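# Close the open mailer box with two arms

## Task

Shut the mailer box: fold both side flaps inward, then bring the front flap down and push it inside the front wall until its tabs lock. At the end the box must lie flat on the table near its starting spot, with nothing from the table touching it, and the closure must stay shut without the robot holding it.

## Robot and tools

Robot and frame. Two arms, left_arm and right_arm, share one scene frame. Its origin is on the table top midway between the arms, +z is up, +x points out over the table, and left_arm sits on the +y side. The names are just labels and do not match the left or right of any image. Each result has a state line, `left_arm: …` | `right_arm: …`, giving each gripper's end_effector_position in metres and its end_effector_quat_wxyz. The printed position can be a little off, more so at long reach. The fingers point along the gripper's +z axis and open and close along its y axis. The reported point lies between the finger pads, less than 1 cm behind the tips. Joint limits in rad, base to gripper: waist -2.618 to 3.054, shoulder 0.000 to 3.142, elbow 0.000 to 3.142, wrist pitch -1.571 to 1.571, wrist yaw -1.571 to 1.571, wrist roll -2.094 to 2.094.

The 14-number row. Every motion command uses one flat list of 14 numbers covering both arms, each in [-1, 1]: dx, dy, dz, rx, ry, rz, opening for left_arm, then the same seven for right_arm. Send all 14 even when only one arm should move. The first six per arm are an offset, not a pose: they are expressed in that gripper's own axes and counted from the gripper's pose in the latest result that showed it. If no result in this scene has shown it yet, or for the second and later calls inside one reply, they count from where the gripper is when the command begins. Scale: 1.0 equals 0.6 m of travel or 180 degrees of turn; rx, ry, rz form a single rotation vector. Opening is absolute, not an offset: +1 is fully open (0.087 m), -1 is shut. All zeros is not a pause; it pulls the arm back to its reference pose. To keep an arm still, give it the offset back to where it should be in the first call of a reply, zeros in later calls, and always the opening it should keep.

execute_actions. Argument "actions" holds at most one item. An empty list only returns the current state. An item with "rows" (1 to 15 rows) and "steps" (1 to 15, default 15) runs that many control steps of 1/30 s; each row is one step and the final row repeats to fill the rest. Every row is measured from the same reference pose, not from the row before. An item with only "steps" (up to 300) is a wait counted from the previous result, so time spent replying counts toward it. Optional "pictures" (boolean) turns images on or off; they come by default. A rejected call sends nothing.

move. Argument "target" is one 14-number row as above. Optional "speed" in m/s, 0.002 to 0.5, default 0.25; turning is capped at twice that in rad/s. Each gripper follows a straight line to its target, taking the shorter way round, and both paths finish together within 0.5 to 10 s; anything longer is cut off at 10 s before the target. The path begins once the robot is still, or after 3 s at most. Paths ignore obstacles and the other arm. Grippers lag, wander and may exceed the speed, especially with a nearly straight arm. The opening is sent when the move begins. Contacts hit harder at higher speed, and aiming further past a contact presses harder. The result adds a "move:" line with the ending (done, off_target, moving, held, fault; if only one arm is named the other finished fine) and any limits: limits=paced means the sent pose was clipped; limits=held means some steps were blocked, after which the arm may jump faster than the speed. Each gripper's remaining distance to its target is also given.

wait. Argument "seconds", 0 to 10; nothing new is commanded meanwhile.

zoom_image. Arguments "camera" (cam_head_left, cam_head_right, cam_high, cam_low, cam_left_wrist, cam_right_wrist) and "region" [x0, y0, x1, y1] in pixels from the top-left, no larger than 504 by 504. All cameras give 504x504 images; calibration (K, D, T_world_to_cam) is supplied and may be slightly off.

finished_scene. Argument "scene": the number of the current scene. It is final and reports success. Always reply with a tool call.

Controller behaviour. Each step, the commanded pose is clipped to within 70 mm and 16 degrees of the measured one, then joints chase it with damped inverse kinematics, favouring position over orientation. Elbows never fully straighten. Joint friction can leave the hand up to about 31 mm short, so tiny commands may not move it. After an action ends, an arm only continues to its last clipped pose, so check the result and send the remainder. A "Hand target" line shows where each gripper is currently driven. HELD marks steps whose command was partly or wholly withheld; a "pose unreachable" line names the arm whose command the clearance check altered. The simulation keeps running while you think.

Gripping. grip_measured uses the same scale as the opening you send; the last value in Joint positions is the real opening in metres. Readings can be off by about 1 mm per gripper. To hold something, command roughly 0.02 below grip_measured (less for a lighter grip). Pads manage about 20 newtons; fast closing squeezes harder. Held parts may occasionally get a brief tug.

Heat. Holding loads warms motors. MOTOR HOT appears from 75 °C; at 90 °C that arm halts for 10 seconds, that threshold is then skipped for 5 minutes, then applies again; at 100 °C the arm goes limp and drops until cooled. Stops show as OVER-TEMPERATURE FAULT lines.

Avoid knocking anything off the table, arms striking or pushing each other, drops, slips, slams and hard shoves. Prefer smooth, economical motion.

Each tool is called after "Request:" by a JSON object that holds its "fn" and its "kwargs", one argument or row to a line.

## Session

Request:
{"fn": "execute_actions", "kwargs": {
  "actions": []
}}

Scene clock: 0.00 s of 5140.00 s.
left_arm: end_effector_position=(+0.2631, +0.6275, +0.3126) grip_measured=+0.979 end_effector_quat_wxyz=(-0.367, +0.806, -0.463, +0.043) | right_arm: end_effector_position=(+0.2501, -0.0411, +0.3585) grip_measured=+1.000 end_effector_quat_wxyz=(+0.329, -0.318, +0.617, +0.640)
Joint positions: left_arm=[ 1.152  1.618  1.91  -1.106  0.034 -1.129  0.087] | right_arm=[ 0.529  1.403  1.188  0.293 -1.087  0.69   0.087]
Joint velocities: left_arm=[ 0.017 -0.012 -0.022 -0.066 -0.066  0.022  0.001] | right_arm=[ 0.002 -0.007  0.002 -0.022 -0.081  0.022  0.   ]
Motor temperatures (°C, as the motors report them): left_arm=[22 23 23 23 21 22] | right_arm=[21 21 23 23 22 22]
Hand target (left_arm): +0.263, +0.628, +0.313; -0.367, +0.806, -0.463, +0.043
Hand target (right_arm): +0.250, -0.041, +0.358; +0.329, -0.318, +0.617, +0.640

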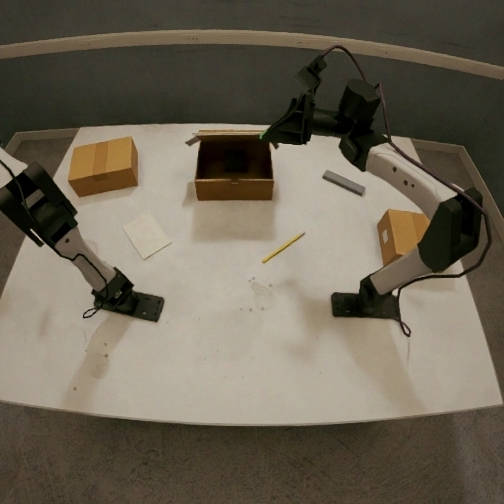

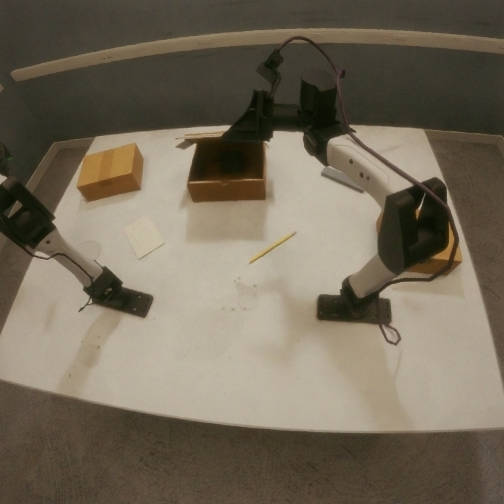

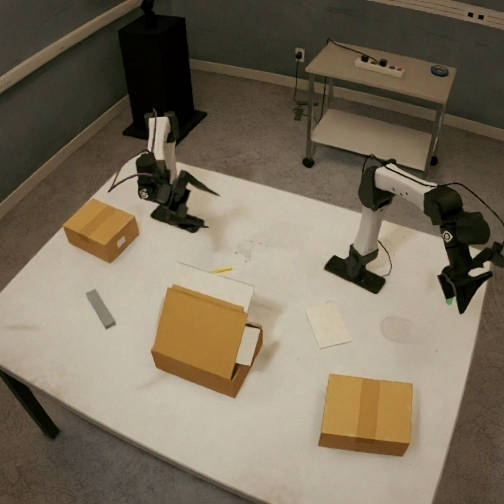

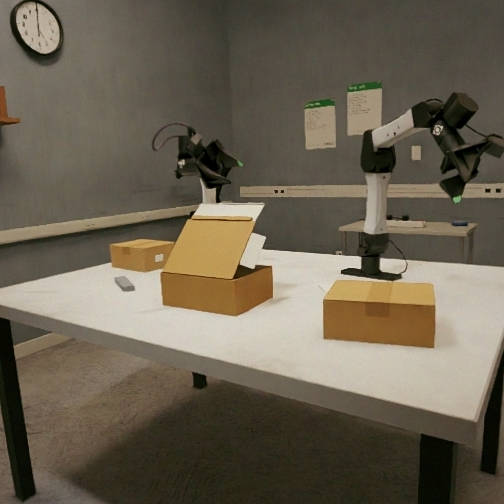

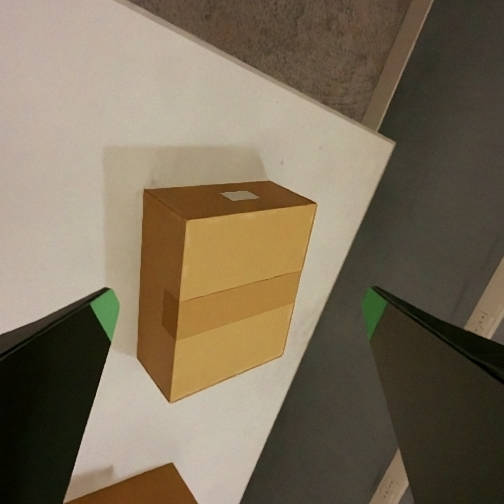

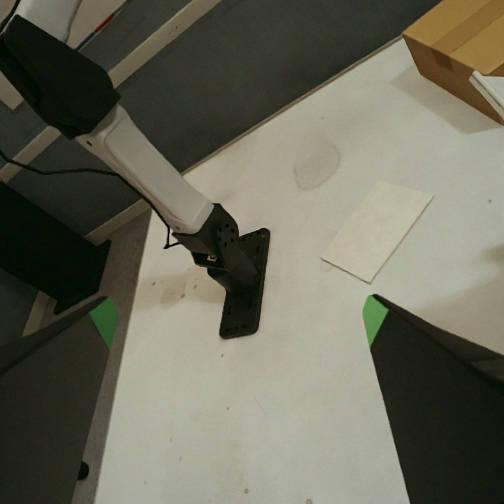

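Request:
{"fn": "zoom_image", "kwargs": {
  "camera": "cam_head_left",
  "region": [150, 90, 330, 230]
}}

Request:
{"fn": "zoom_image", "kwargs": {
  "camera": "cam_low",
  "region": [130, 180, 310, 330]
}}

Request:
{"fn": "zoom_image", "kwargs": {
  "camera": "cam_high",
  "region": [120, 250, 300, 410]
}}

Region (150, 90, 330, 230) of cam_head_left's 504x504 image, scaled by 2.800, with more detail than that image has.

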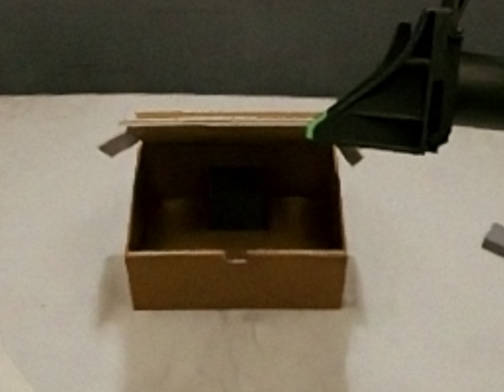

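Region (130, 180, 310, 330) of cam_low's 504x504 image, scaled by 2.800, with more detail than that image has.

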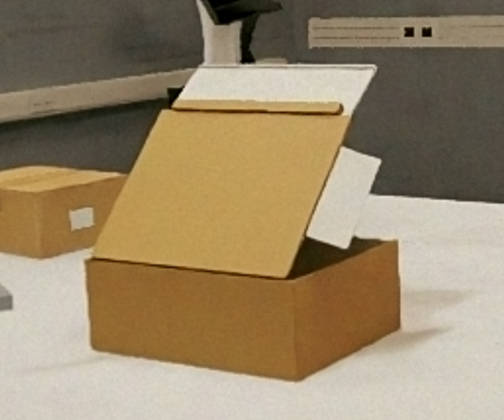

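Region (120, 250, 300, 410) of cam_high's 504x504 image, scaled by 2.800, with more detail than that image has.

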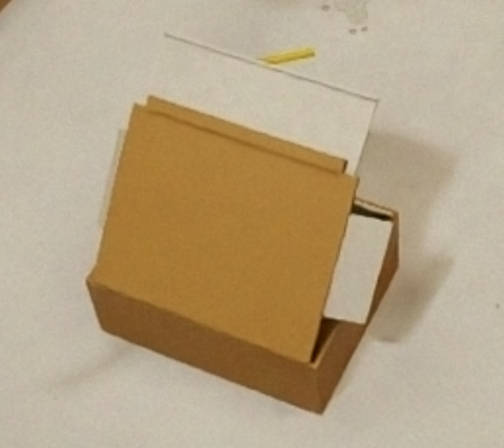

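Request:
{"fn": "move", "kwargs": {
  "target": [0,0,0,-0.034,0.287,0.631,1,0,0,0,0.469,0.241,0.233,1],
  "speed": 0.4
}}

Scene clock: 21.83 s of 5140.00 s.
left_arm: end_effector_position=(+0.2669, +0.6358, +0.3169) grip_measured=+0.979 end_effector_quat_wxyz=(+0.204, +0.002, +0.955, +0.215) | right_arm: end_effector_position=(+0.2574, -0.0372, +0.3570) grip_measured=+1.000 end_effector_quat_wxyz=(+0.194, +0.025, +0.938, +0.286)
Joint positions: left_arm=[ 0.978  1.989  2.567 -1.547  0.     0.814  0.087] | right_arm=[ 0.83   1.941  2.631 -1.562 -0.106  0.877  0.087]
Joint velocities: left_arm=[-0.017 -0.007 -0.007  0.007 -0.007 -0.007 -0.001] | right_arm=[-0.017 -0.002 -0.017 -0.022  0.066  0.007  0.   ]
Motor temperatures (°C, as the motors report them): left_arm=[22 27 26 26 21 22] | right_arm=[21 23 25 26 22 22]
Hand target (left_arm): +0.263, +0.628, +0.311; +0.187, +0.009, +0.961, +0.204
Hand target (right_arm): +0.250, -0.042, +0.360; +0.192, +0.028, +0.939, +0.285
Off the commanded pose (left_arm): 0.010 m, 34 deg; orientation clipped at the last step of the last action.
Off the commanded pose (right_arm): 0.008 m, 41 deg; orientation clipped at the last step of the last action.
joint sent to its limit (left arm) — the command would take joint 4 (wrist pitch) past its lower limit, so that joint was sent only as far as its limit.
joint sent to its limit (right arm) — the command would take joint 4 (wrist pitch) past its lower limit, so that joint was sent only as far as its limit.
After step 90, 14.47 s passed at rest.
move: off_target (left_arm, right_arm); limits=paced
camera_calibration (this result's frames):
cam_left_wrist: T_world_to_cam=[[0.0750505, -0.908541, -0.411, 0.687313], [-0.881763, -0.252945, 0.398136, 0.28647], [-0.465684, 0.332525, -0.820101, 0.313714], [0, 0, 0, 1]] pos_world=[0.347107, 0.592595, 0.425709]
cam_right_wrist: T_world_to_cam=[[0.0616298, -0.846408, -0.528957, 0.136915], [-0.886882, -0.289555, 0.359998, 0.111266], [-0.457867, 0.446936, -0.768509, 0.548921], [0, 0, 0, 1]] pos_world=[0.341575, -0.0972288, 0.454217]

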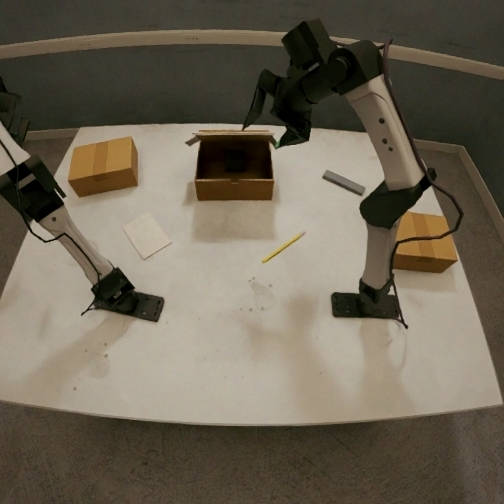

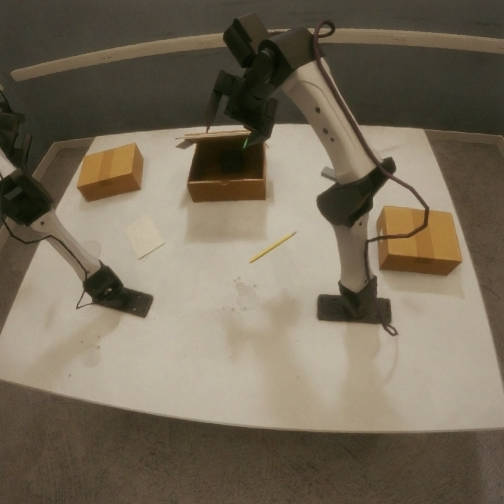

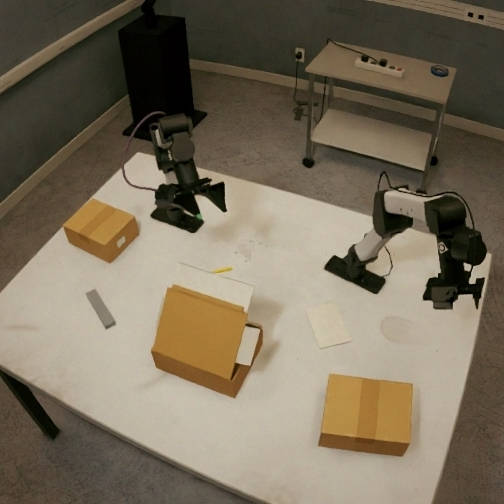

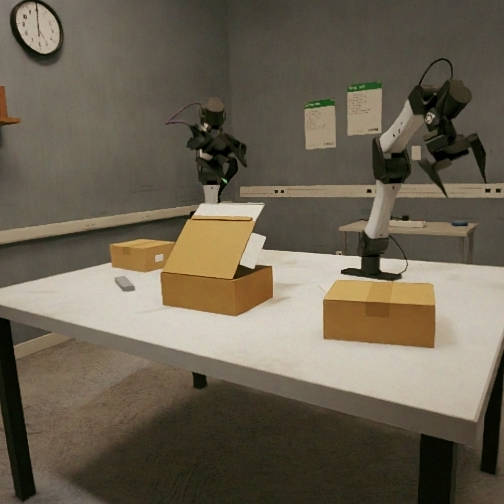

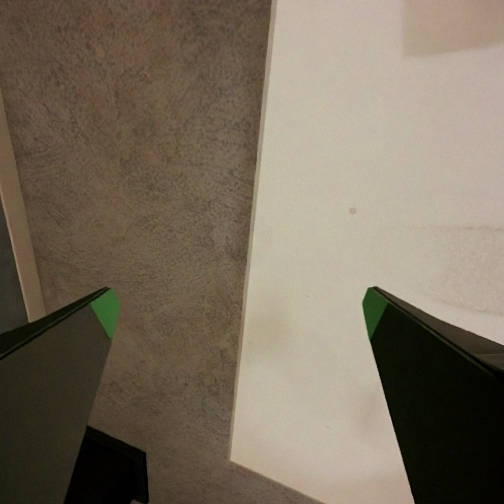

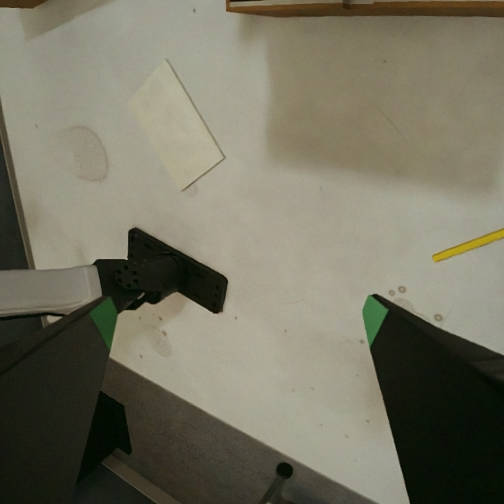

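Request:
{"fn": "move", "kwargs": {
  "target": [-0.242,-0.679,0.07,0.128,-0.114,-0.054,-1,-0.237,-0.445,0.198,0.165,-0.117,-0.086,-1],
  "speed": 0.3
}}

Scene clock: 33.27 s of 5140.00 s.
left_arm: end_effector_position=(+0.4582, +0.2713, +0.1886) grip_measured=-1.000 end_effector_quat_wxyz=(+0.396, -0.000, +0.918, -0.012) | right_arm: end_effector_position=(+0.4452, -0.2175, +0.1741) grip_measured=-0.985 end_effector_quat_wxyz=(+0.378, +0.002, +0.926, +0.007)
Joint positions: left_arm=[ 0.064  1.702  1.521 -0.578 -0.054 -0.081  0.   ] | right_arm=[ 0.427  1.76   1.561 -0.632  0.253  0.287  0.001]
Joint velocities: left_arm=[ 0.002 -0.012 -0.007  0.007 -0.007 -0.095  0.   ] | right_arm=[-0.017 -0.002 -0.002  0.037 -0.007 -0.022  0.   ]
Motor temperatures (°C, as the motors report them): left_arm=[22 29 26 26 21 22] | right_arm=[21 25 25 26 22 22]
Hand target (left_arm): +0.457, +0.272, +0.177; +0.385, -0.003, +0.923, -0.009
Hand target (right_arm): +0.448, -0.220, +0.169; +0.380, +0.000, +0.925, +0.001
Off the commanded pose (left_arm): 0.019 m, 2 deg.
Off the commanded pose (right_arm): 0.007 m, 1 deg.
After step 90, 6.23 s passed at rest.
move: off_target (left_arm)
camera_calibration (this result's frames):
cam_left_wrist: T_world_to_cam=[[-0.0169717, -0.999676, 0.0189893, 0.274861], [-0.997053, 0.0183421, 0.0744862, 0.454252], [-0.0748103, -0.0176692, -0.997041, 0.368014], [0, 0, 0, 1]] pos_world=[0.48511, 0.272942, 0.32787]
cam_right_wrist: T_world_to_cam=[[-0.00813192, -0.999955, 0.00493531, -0.219321], [-0.995741, 0.00855073, 0.0917994, 0.451484], [-0.0918374, -0.00416779, -0.995765, 0.353337], [0, 0, 0, 1]] pos_world=[0.480227, -0.221699, 0.311477]

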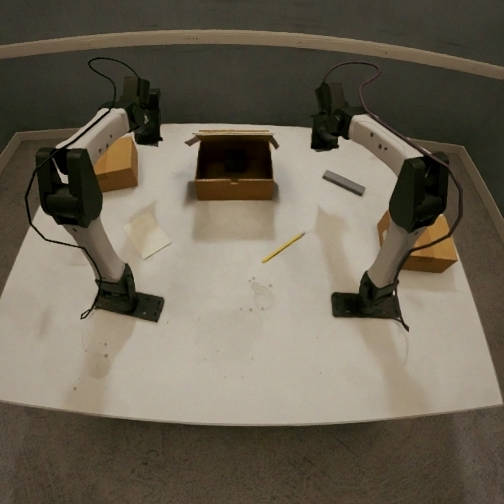

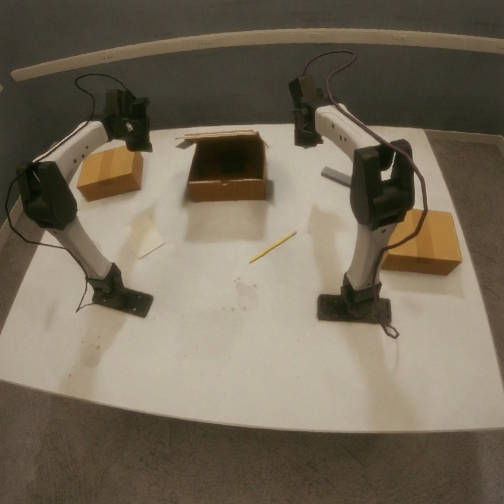

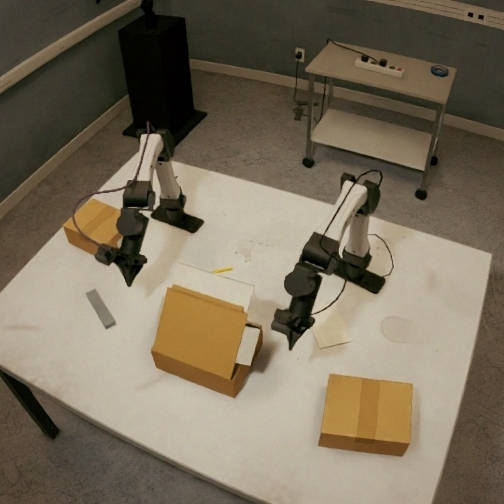

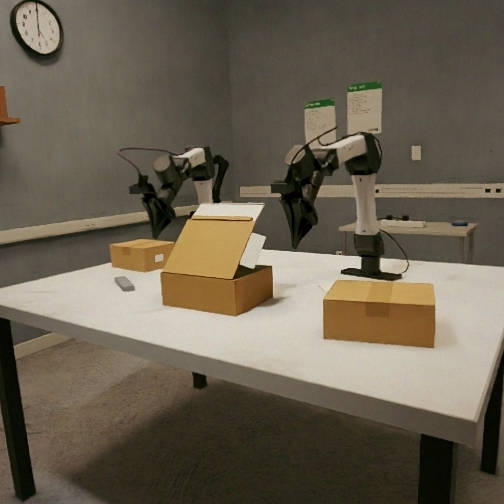

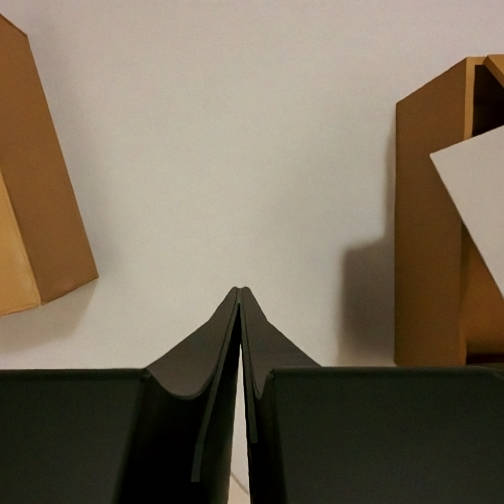

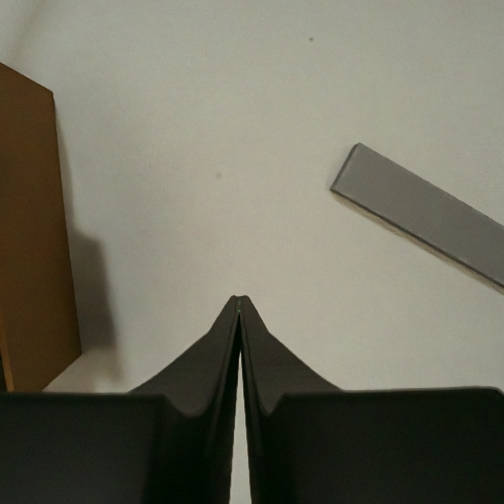

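Request:
{"fn": "move", "kwargs": {
  "target": [0.02,-0.083,0.119,0,0,0,-1,-0.013,0.113,0.117,0,0,0,-1]
}}

Request:
{"fn": "move", "kwargs": {
  "target": [0,-0.13,0,0,0,0,-1,0,0.13,0,0,0,0,-1],
  "speed": 0.06
}}

Scene clock: 38.57 s of 5140.00 s.
left_arm: end_effector_position=(+0.4974, +0.2221, +0.1276) grip_measured=-1.000 end_effector_quat_wxyz=(+0.388, +0.002, +0.922, -0.012) | right_arm: end_effector_position=(+0.4956, -0.1522, +0.1216) grip_measured=-0.985 end_effector_quat_wxyz=(+0.365, -0.006, +0.931, +0.002)
Joint positions: left_arm=[-0.044  1.904  1.541 -0.42  -0.127 -0.155  0.   ] | right_arm=[ 0.519  2.084  1.814 -0.609  0.307  0.349  0.001]
Joint velocities: left_arm=[-0.017  0.002 -0.002 -0.007 -0.037 -0.081  0.   ] | right_arm=[ 0.007 -0.022  0.007 -0.066  0.007 -0.037  0.   ]
Motor temperatures (°C, as the motors report them): left_arm=[22 30 26 27 21 22] | right_arm=[21 26 25 26 22 22]
Hand target (left_arm): +0.502, +0.220, +0.131; +0.395, -0.001, +0.919, -0.013
Hand target (right_arm): +0.501, -0.150, +0.132; +0.378, +0.002, +0.926, +0.006
Off the commanded pose (left_arm): 0.006 m, 1 deg.
Off the commanded pose (right_arm): 0.010 m, 2 deg.
After step 90, 1.23 s passed at rest.
move: done
camera_calibration (this result's frames):
cam_left_wrist: T_world_to_cam=[[-0.0211117, -0.999594, 0.0191115, 0.229497], [-0.995543, 0.0227758, 0.0915119, 0.49495], [-0.09191, -0.0170943, -0.995621, 0.317497], [0, 0, 0, 1]] pos_world=[0.526771, 0.223558, 0.266426]
cam_right_wrist: T_world_to_cam=[[0.00363949, -0.999796, 0.0198647, -0.160995], [-0.992829, -0.00123906, 0.119538, 0.499568], [-0.119489, -0.0201573, -0.992631, 0.316859], [0, 0, 0, 1]] pos_world=[0.534433, -0.153956, 0.258005]

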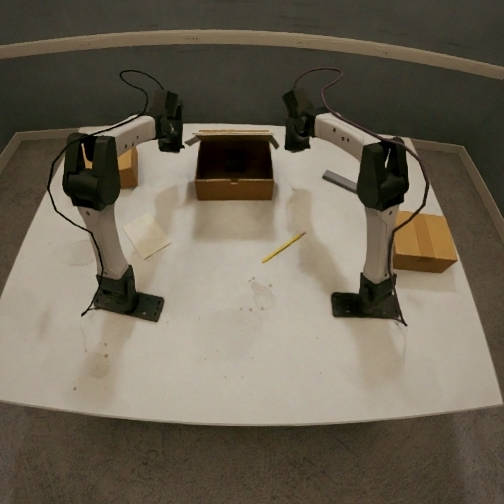

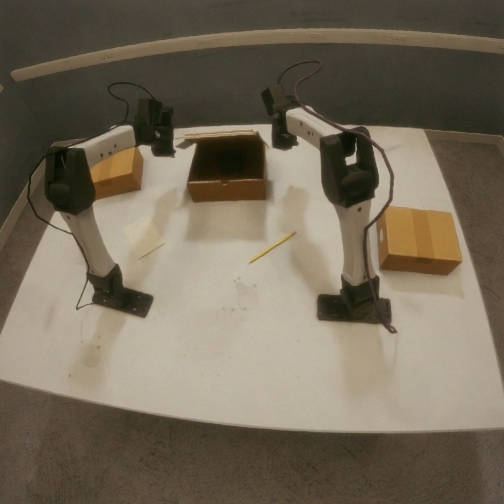

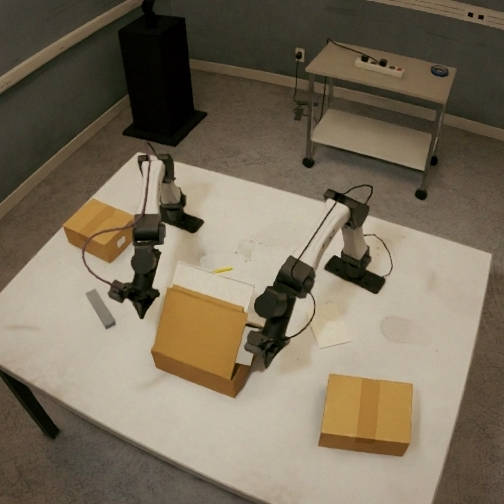

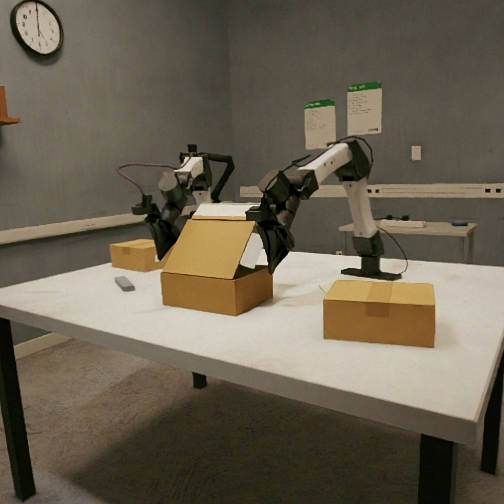

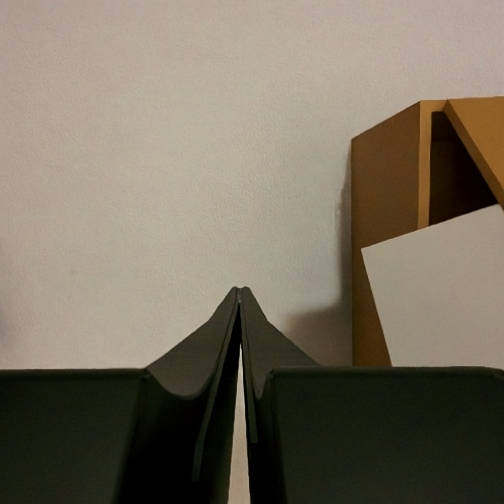

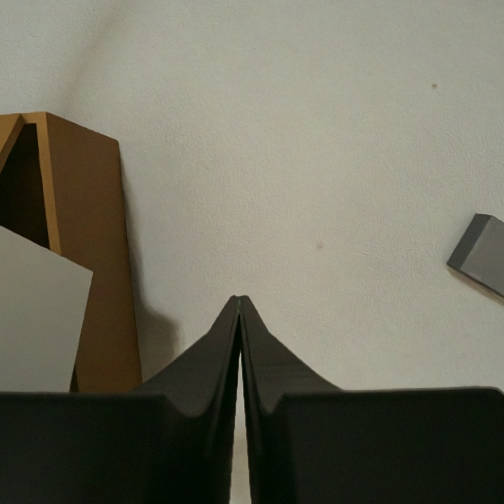

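Scene clock: 40.20 s of 5140.00 s.
left_arm: end_effector_position=(+0.5012, +0.1862, +0.1405) grip_measured=-1.000 end_effector_quat_wxyz=(+0.399, -0.039, +0.916, +0.020) | right_arm: end_effector_position=(+0.4983, -0.1201, +0.1321) grip_measured=-0.985 end_effector_quat_wxyz=(+0.362, +0.021, +0.931, -0.039)
Joint positions: left_arm=[-0.159  1.956  1.657 -0.496 -0.302 -0.287  0.   ] | right_arm=[ 0.606  2.234  2.105 -0.823  0.447  0.46   0.001]
Joint velocities: left_arm=[-0.012  0.017  0.007  0.051 -0.022  0.007  0.   ] | right_arm=[-0.007 -0.017  0.002 -0.022 -0.007 -0.051 -0.001]
Motor temperatures (°C, as the motors report them): left_arm=[22 30 27 27 21 22] | right_arm=[21 26 26 27 22 22]
Hand target (left_arm): +0.495, +0.145, +0.130; +0.386, +0.001, +0.922, -0.014
Hand target (right_arm): +0.493, -0.076, +0.123; +0.364, -0.007, +0.931, +0.001
Off the commanded pose (left_arm): 0.044 m, 6 deg.
Off the commanded pose (right_arm): 0.047 m, 6 deg.
move: off_target (left_arm, right_arm)
camera_calibration (this result's frames):
cam_left_wrist: T_world_to_cam=[[0.0780614, -0.996915, -0.00817842, 0.147155], [-0.994635, -0.0784361, 0.0674397, 0.52007], [-0.0678731, 0.00287012, -0.99769, 0.314536], [0, 0, 0, 1]] pos_world=[0.527141, 0.186591, 0.279939]
cam_right_wrist: T_world_to_cam=[[-0.0765411, -0.994087, 0.0770177, -0.0959633], [-0.98901, 0.0854956, 0.120624, 0.509394], [-0.126495, -0.0669386, -0.989706, 0.325749], [0, 0, 0, 1]] pos_world=[0.537656, -0.117142, 0.268342]

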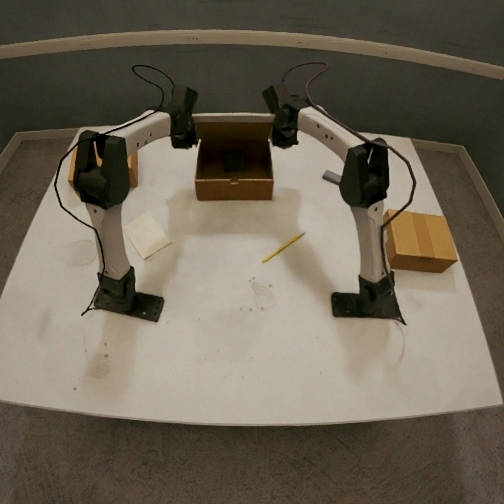

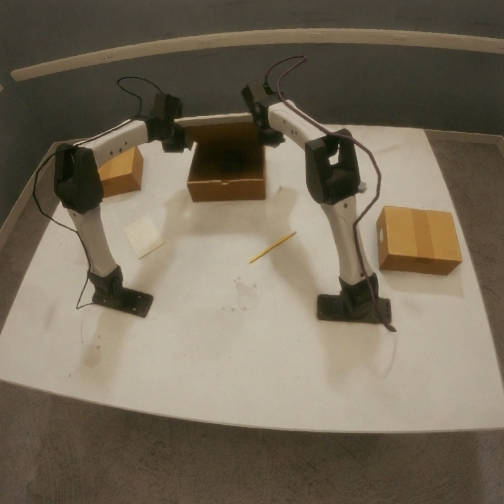

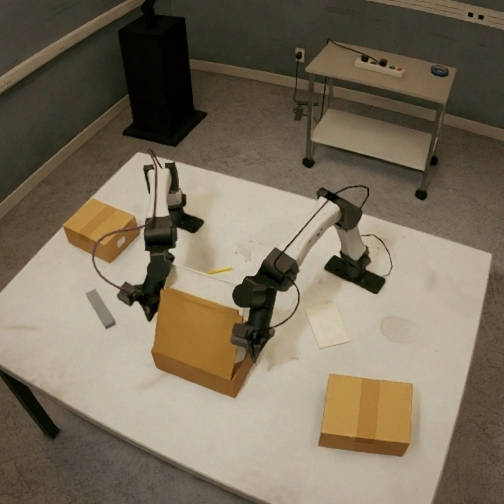

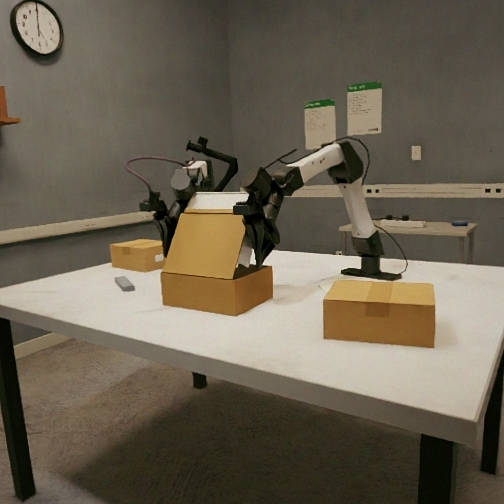

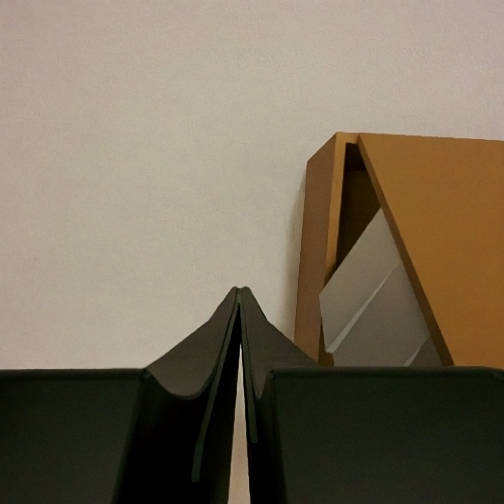

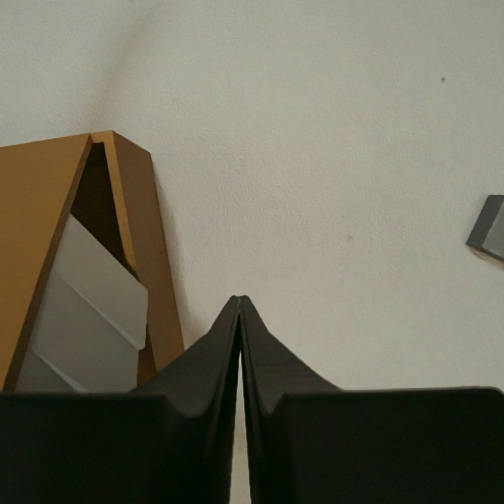

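Request:
{"fn": "move", "kwargs": {
  "target": [0,0.12,0,0,0,0,-1,0,-0.12,0,0,0,0,-1],
  "speed": 0.15
}}

Scene clock: 42.57 s of 5140.00 s.
left_arm: end_effector_position=(+0.4983, +0.2581, +0.1476) grip_measured=-1.000 end_effector_quat_wxyz=(+0.405, -0.042, +0.913, +0.023) | right_arm: end_effector_position=(+0.4916, -0.1938, +0.1272) grip_measured=-0.985 end_effector_quat_wxyz=(+0.350, +0.025, +0.935, -0.048)
Joint positions: left_arm=[ 0.004  1.861  1.542 -0.435 -0.196 -0.171  0.   ] | right_arm=[ 0.473  2.062  1.821 -0.697  0.377  0.357  0.001]
Joint velocities: left_arm=[-0.012  0.027 -0.002 -0.022 -0.037  0.022  0.   ] | right_arm=[-0.007  0.002  0.007 -0.081 -0.066  0.051  0.   ]
Motor temperatures (°C, as the motors report them): left_arm=[22 30 27 27 21 22] | right_arm=[21 27 26 27 22 22]
Hand target (left_arm): +0.494, +0.258, +0.141; +0.400, -0.038, +0.916, +0.022
Hand target (right_arm): +0.492, -0.192, +0.135; +0.362, +0.021, +0.931, -0.039
Off the commanded pose (left_arm): 0.007 m, 1 deg.
Off the commanded pose (right_arm): 0.009 m, 2 deg.
move: done
camera_calibration (this result's frames):
cam_left_wrist: T_world_to_cam=[[0.0876091, -0.996105, -0.00998855, 0.214379], [-0.9947, -0.0880185, 0.0531405, 0.526986], [-0.0538127, 0.00528002, -0.998537, 0.313703], [0, 0, 0, 1]] pos_world=[0.522292, 0.258272, 0.287381]
cam_right_wrist: T_world_to_cam=[[-0.089859, -0.991798, 0.0908972, -0.164201], [-0.984188, 0.102414, 0.144514, 0.507559], [-0.152638, -0.0764741, -0.985319, 0.325615], [0, 0, 0, 1]] pos_world=[0.53448, -0.189934, 0.26241]

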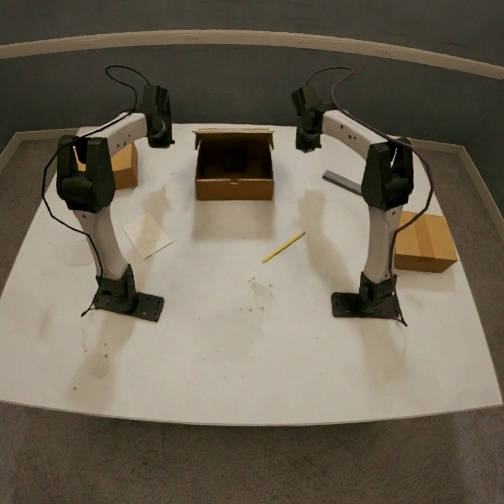

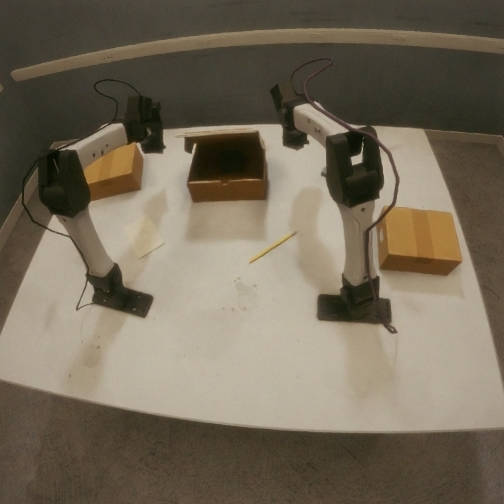

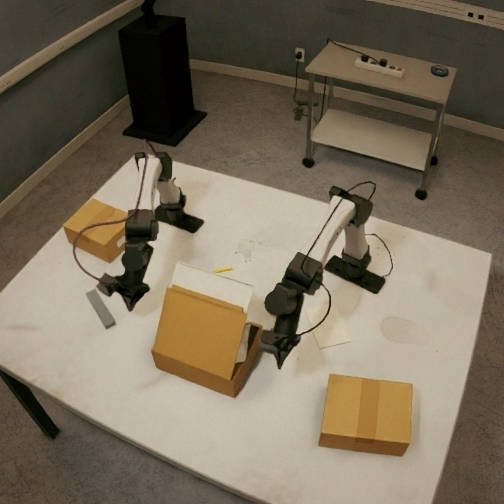

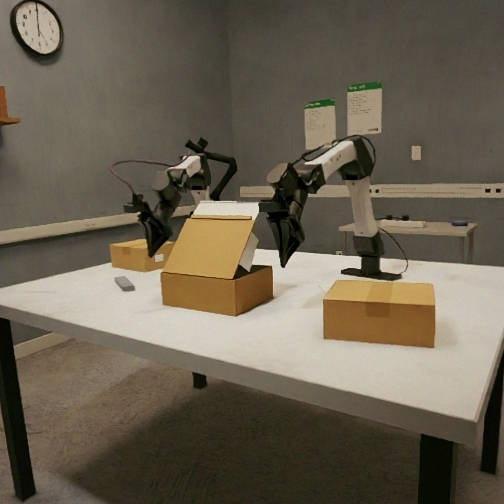

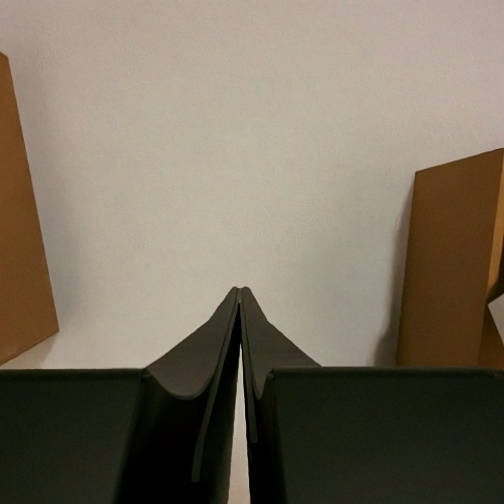

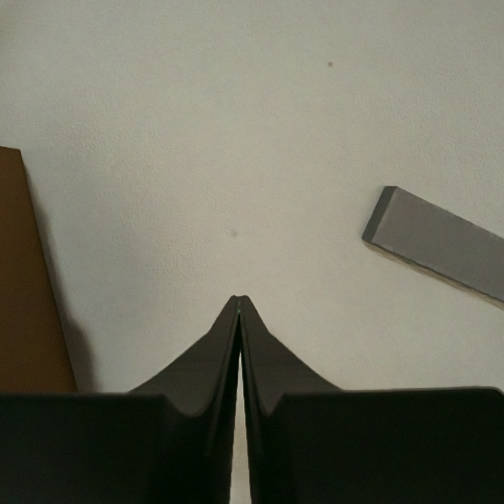

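Request:
{"fn": "move", "kwargs": {
  "target": [0.035,0,-0.035,0.28,0,0,-1,0,0,-0.047,-0.28,0,0,-1]
}}

Request:
{"fn": "move", "kwargs": {
  "target": [0,-0.143,0.17,0,0,0,-1,0,0.149,0.178,0,0,0,-1],
  "speed": 0.08
}}

Scene clock: 49.13 s of 5140.00 s.
left_arm: end_effector_position=(+0.4679, +0.2532, +0.1511) grip_measured=-1.000 end_effector_quat_wxyz=(+0.399, +0.140, +0.831, -0.361) | right_arm: end_effector_position=(+0.4727, -0.1886, +0.1536) grip_measured=-0.985 end_effector_quat_wxyz=(+0.331, -0.122, +0.866, +0.353)
Joint positions: left_arm=[ 0.338  1.886  1.422 -0.309  0.921  0.092  0.   ] | right_arm=[ 0.159  1.92   1.534 -0.371 -0.686  0.139  0.001]
Joint velocities: left_arm=[-0.002 -0.007 -0.017  0.022  0.051  0.11   0.   ] | right_arm=[ 0.012  0.017  0.007 -0.037 -0.037  0.007  0.001]
Motor temperatures (°C, as the motors report them): left_arm=[22 32 27 28 21 22] | right_arm=[21 29 26 27 22 22]
Hand target (left_arm): +0.468, +0.256, +0.146; +0.391, +0.136, +0.834, -0.364
Hand target (right_arm): +0.473, -0.190, +0.149; +0.333, -0.127, +0.864, +0.356
Off the commanded pose (left_arm): 0.005 m, 2 deg.
Off the commanded pose (right_arm): 0.006 m, 1 deg.
After step 90, 1.20 s passed at rest.
move: done
camera_calibration (this result's frames):
cam_left_wrist: T_world_to_cam=[[-0.528312, -0.697813, 0.483676, 0.350313], [-0.836948, 0.523859, -0.158398, 0.299356], [-0.142846, -0.488496, -0.860795, 0.461523], [0, 0, 0, 1]] pos_world=[0.501547, 0.313084, 0.275255]
cam_right_wrist: T_world_to_cam=[[0.440556, -0.73436, -0.516359, -0.272025], [-0.862656, -0.505502, -0.0170973, 0.337352], [-0.248465, 0.452972, -0.856202, 0.474426], [0, 0, 0, 1]] pos_world=[0.528739, -0.244134, 0.27151]

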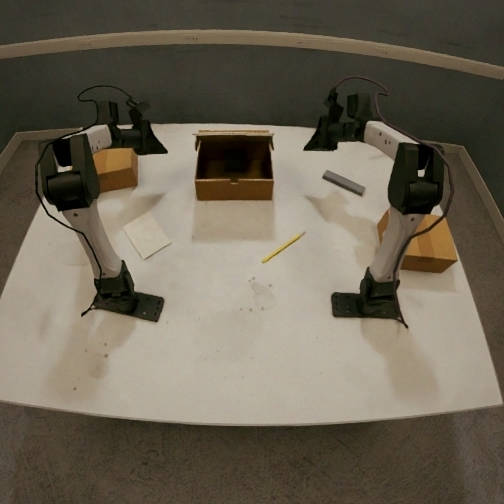

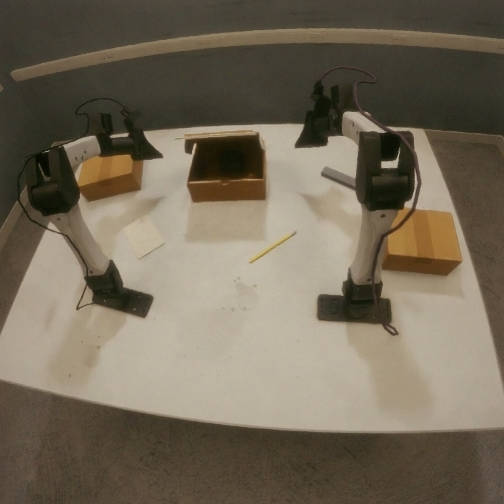

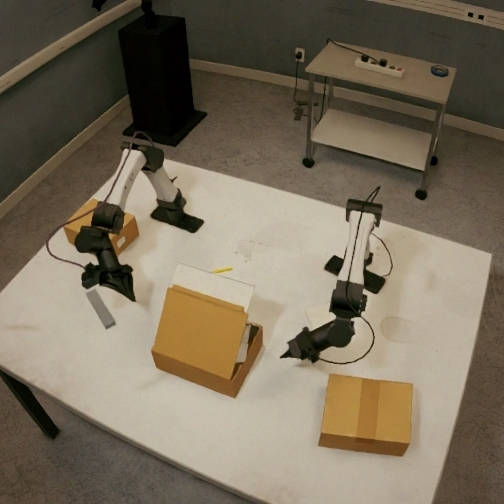

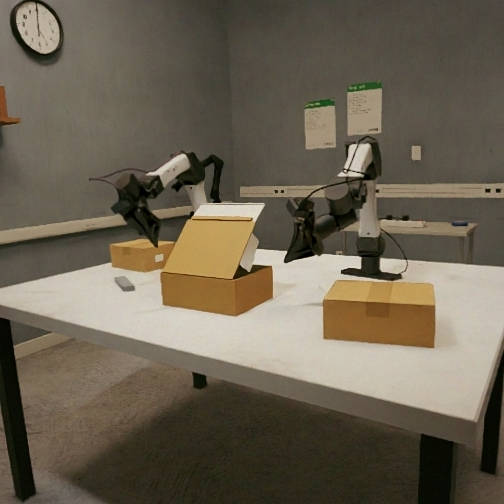

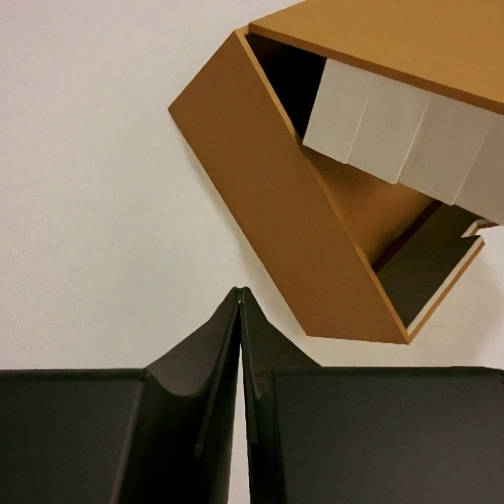

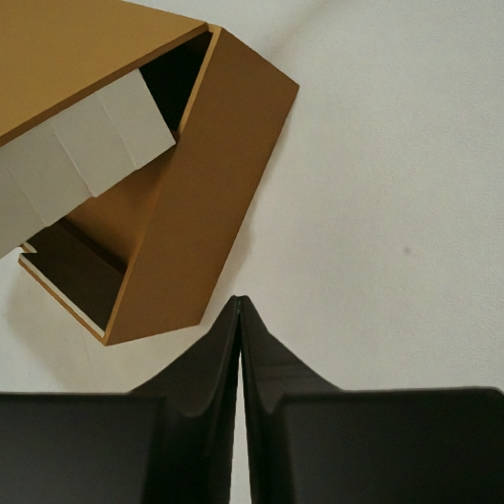

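Scene clock: 51.30 s of 5140.00 s.
left_arm: end_effector_position=(+0.4836, +0.1331, +0.1599) grip_measured=-1.000 end_effector_quat_wxyz=(+0.409, +0.134, +0.831, -0.354) | right_arm: end_effector_position=(+0.4814, -0.0638, +0.1382) grip_measured=-0.985 end_effector_quat_wxyz=(+0.320, -0.118, +0.875, +0.343)
Joint positions: left_arm=[ 0.035  1.886  1.405 -0.073  0.66  -0.191  0.   ] | right_arm=[ 0.439  2.082  1.705 -0.298 -0.456  0.348  0.001]
Joint velocities: left_arm=[-0.022 -0.012  0.002 -0.037  0.051 -0.066  0.   ] | right_arm=[ 0.002 -0.017 -0.002 -0.007  0.095  0.037  0.001]
Motor temperatures (°C, as the motors report them): left_arm=[22 32 27 28 21 22] | right_arm=[21 29 26 27 22 22]
Hand target (left_arm): +0.481, +0.120, +0.151; +0.398, +0.139, +0.831, -0.364
Hand target (right_arm): +0.486, -0.052, +0.144; +0.330, -0.123, +0.867, +0.352
Off the commanded pose (left_arm): 0.016 m, 2 deg.
Off the commanded pose (right_arm): 0.015 m, 2 deg.
move: off_target (left_arm, right_arm)
camera_calibration (this result's frames):
cam_left_wrist: T_world_to_cam=[[-0.518601, -0.711553, 0.474074, 0.269126], [-0.84668, 0.504613, -0.168815, 0.385736], [-0.119103, -0.488937, -0.86415, 0.401722], [0, 0, 0, 1]] pos_world=[0.51401, 0.193266, 0.284681]
cam_right_wrist: T_world_to_cam=[[0.420834, -0.750857, -0.509031, -0.184719], [-0.866965, -0.498047, 0.0179045, 0.405398], [-0.266965, 0.433777, -0.860562, 0.415205], [0, 0, 0, 1]] pos_world=[0.540047, -0.116897, 0.256023]

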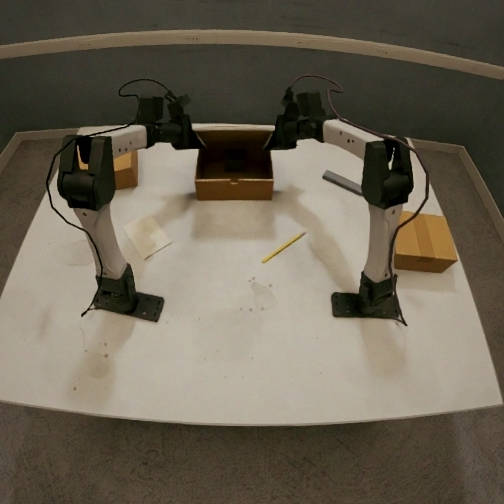

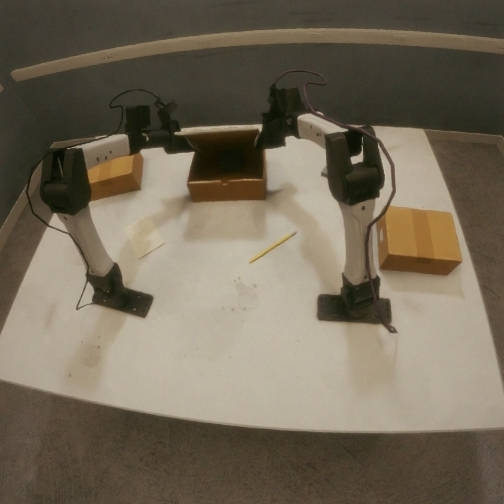

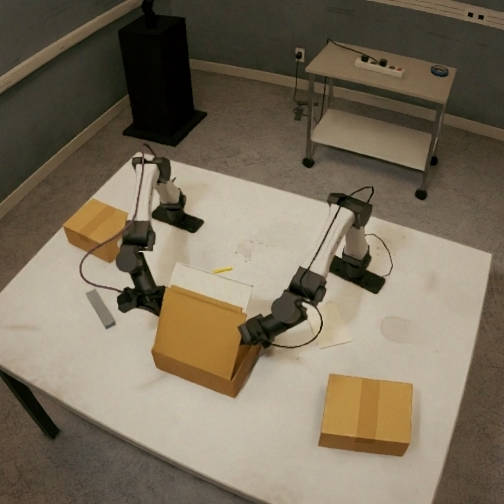

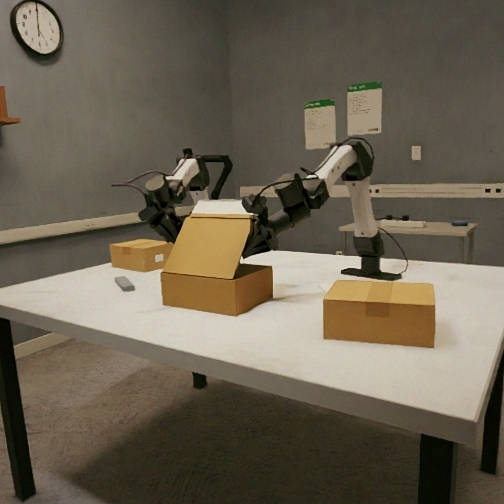

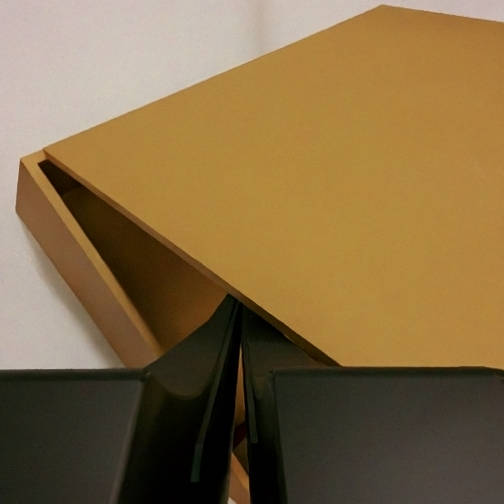

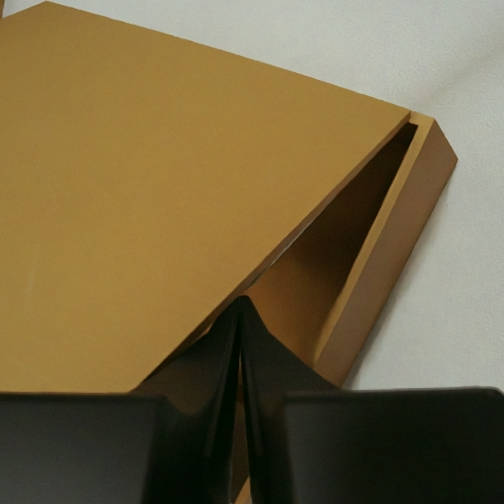

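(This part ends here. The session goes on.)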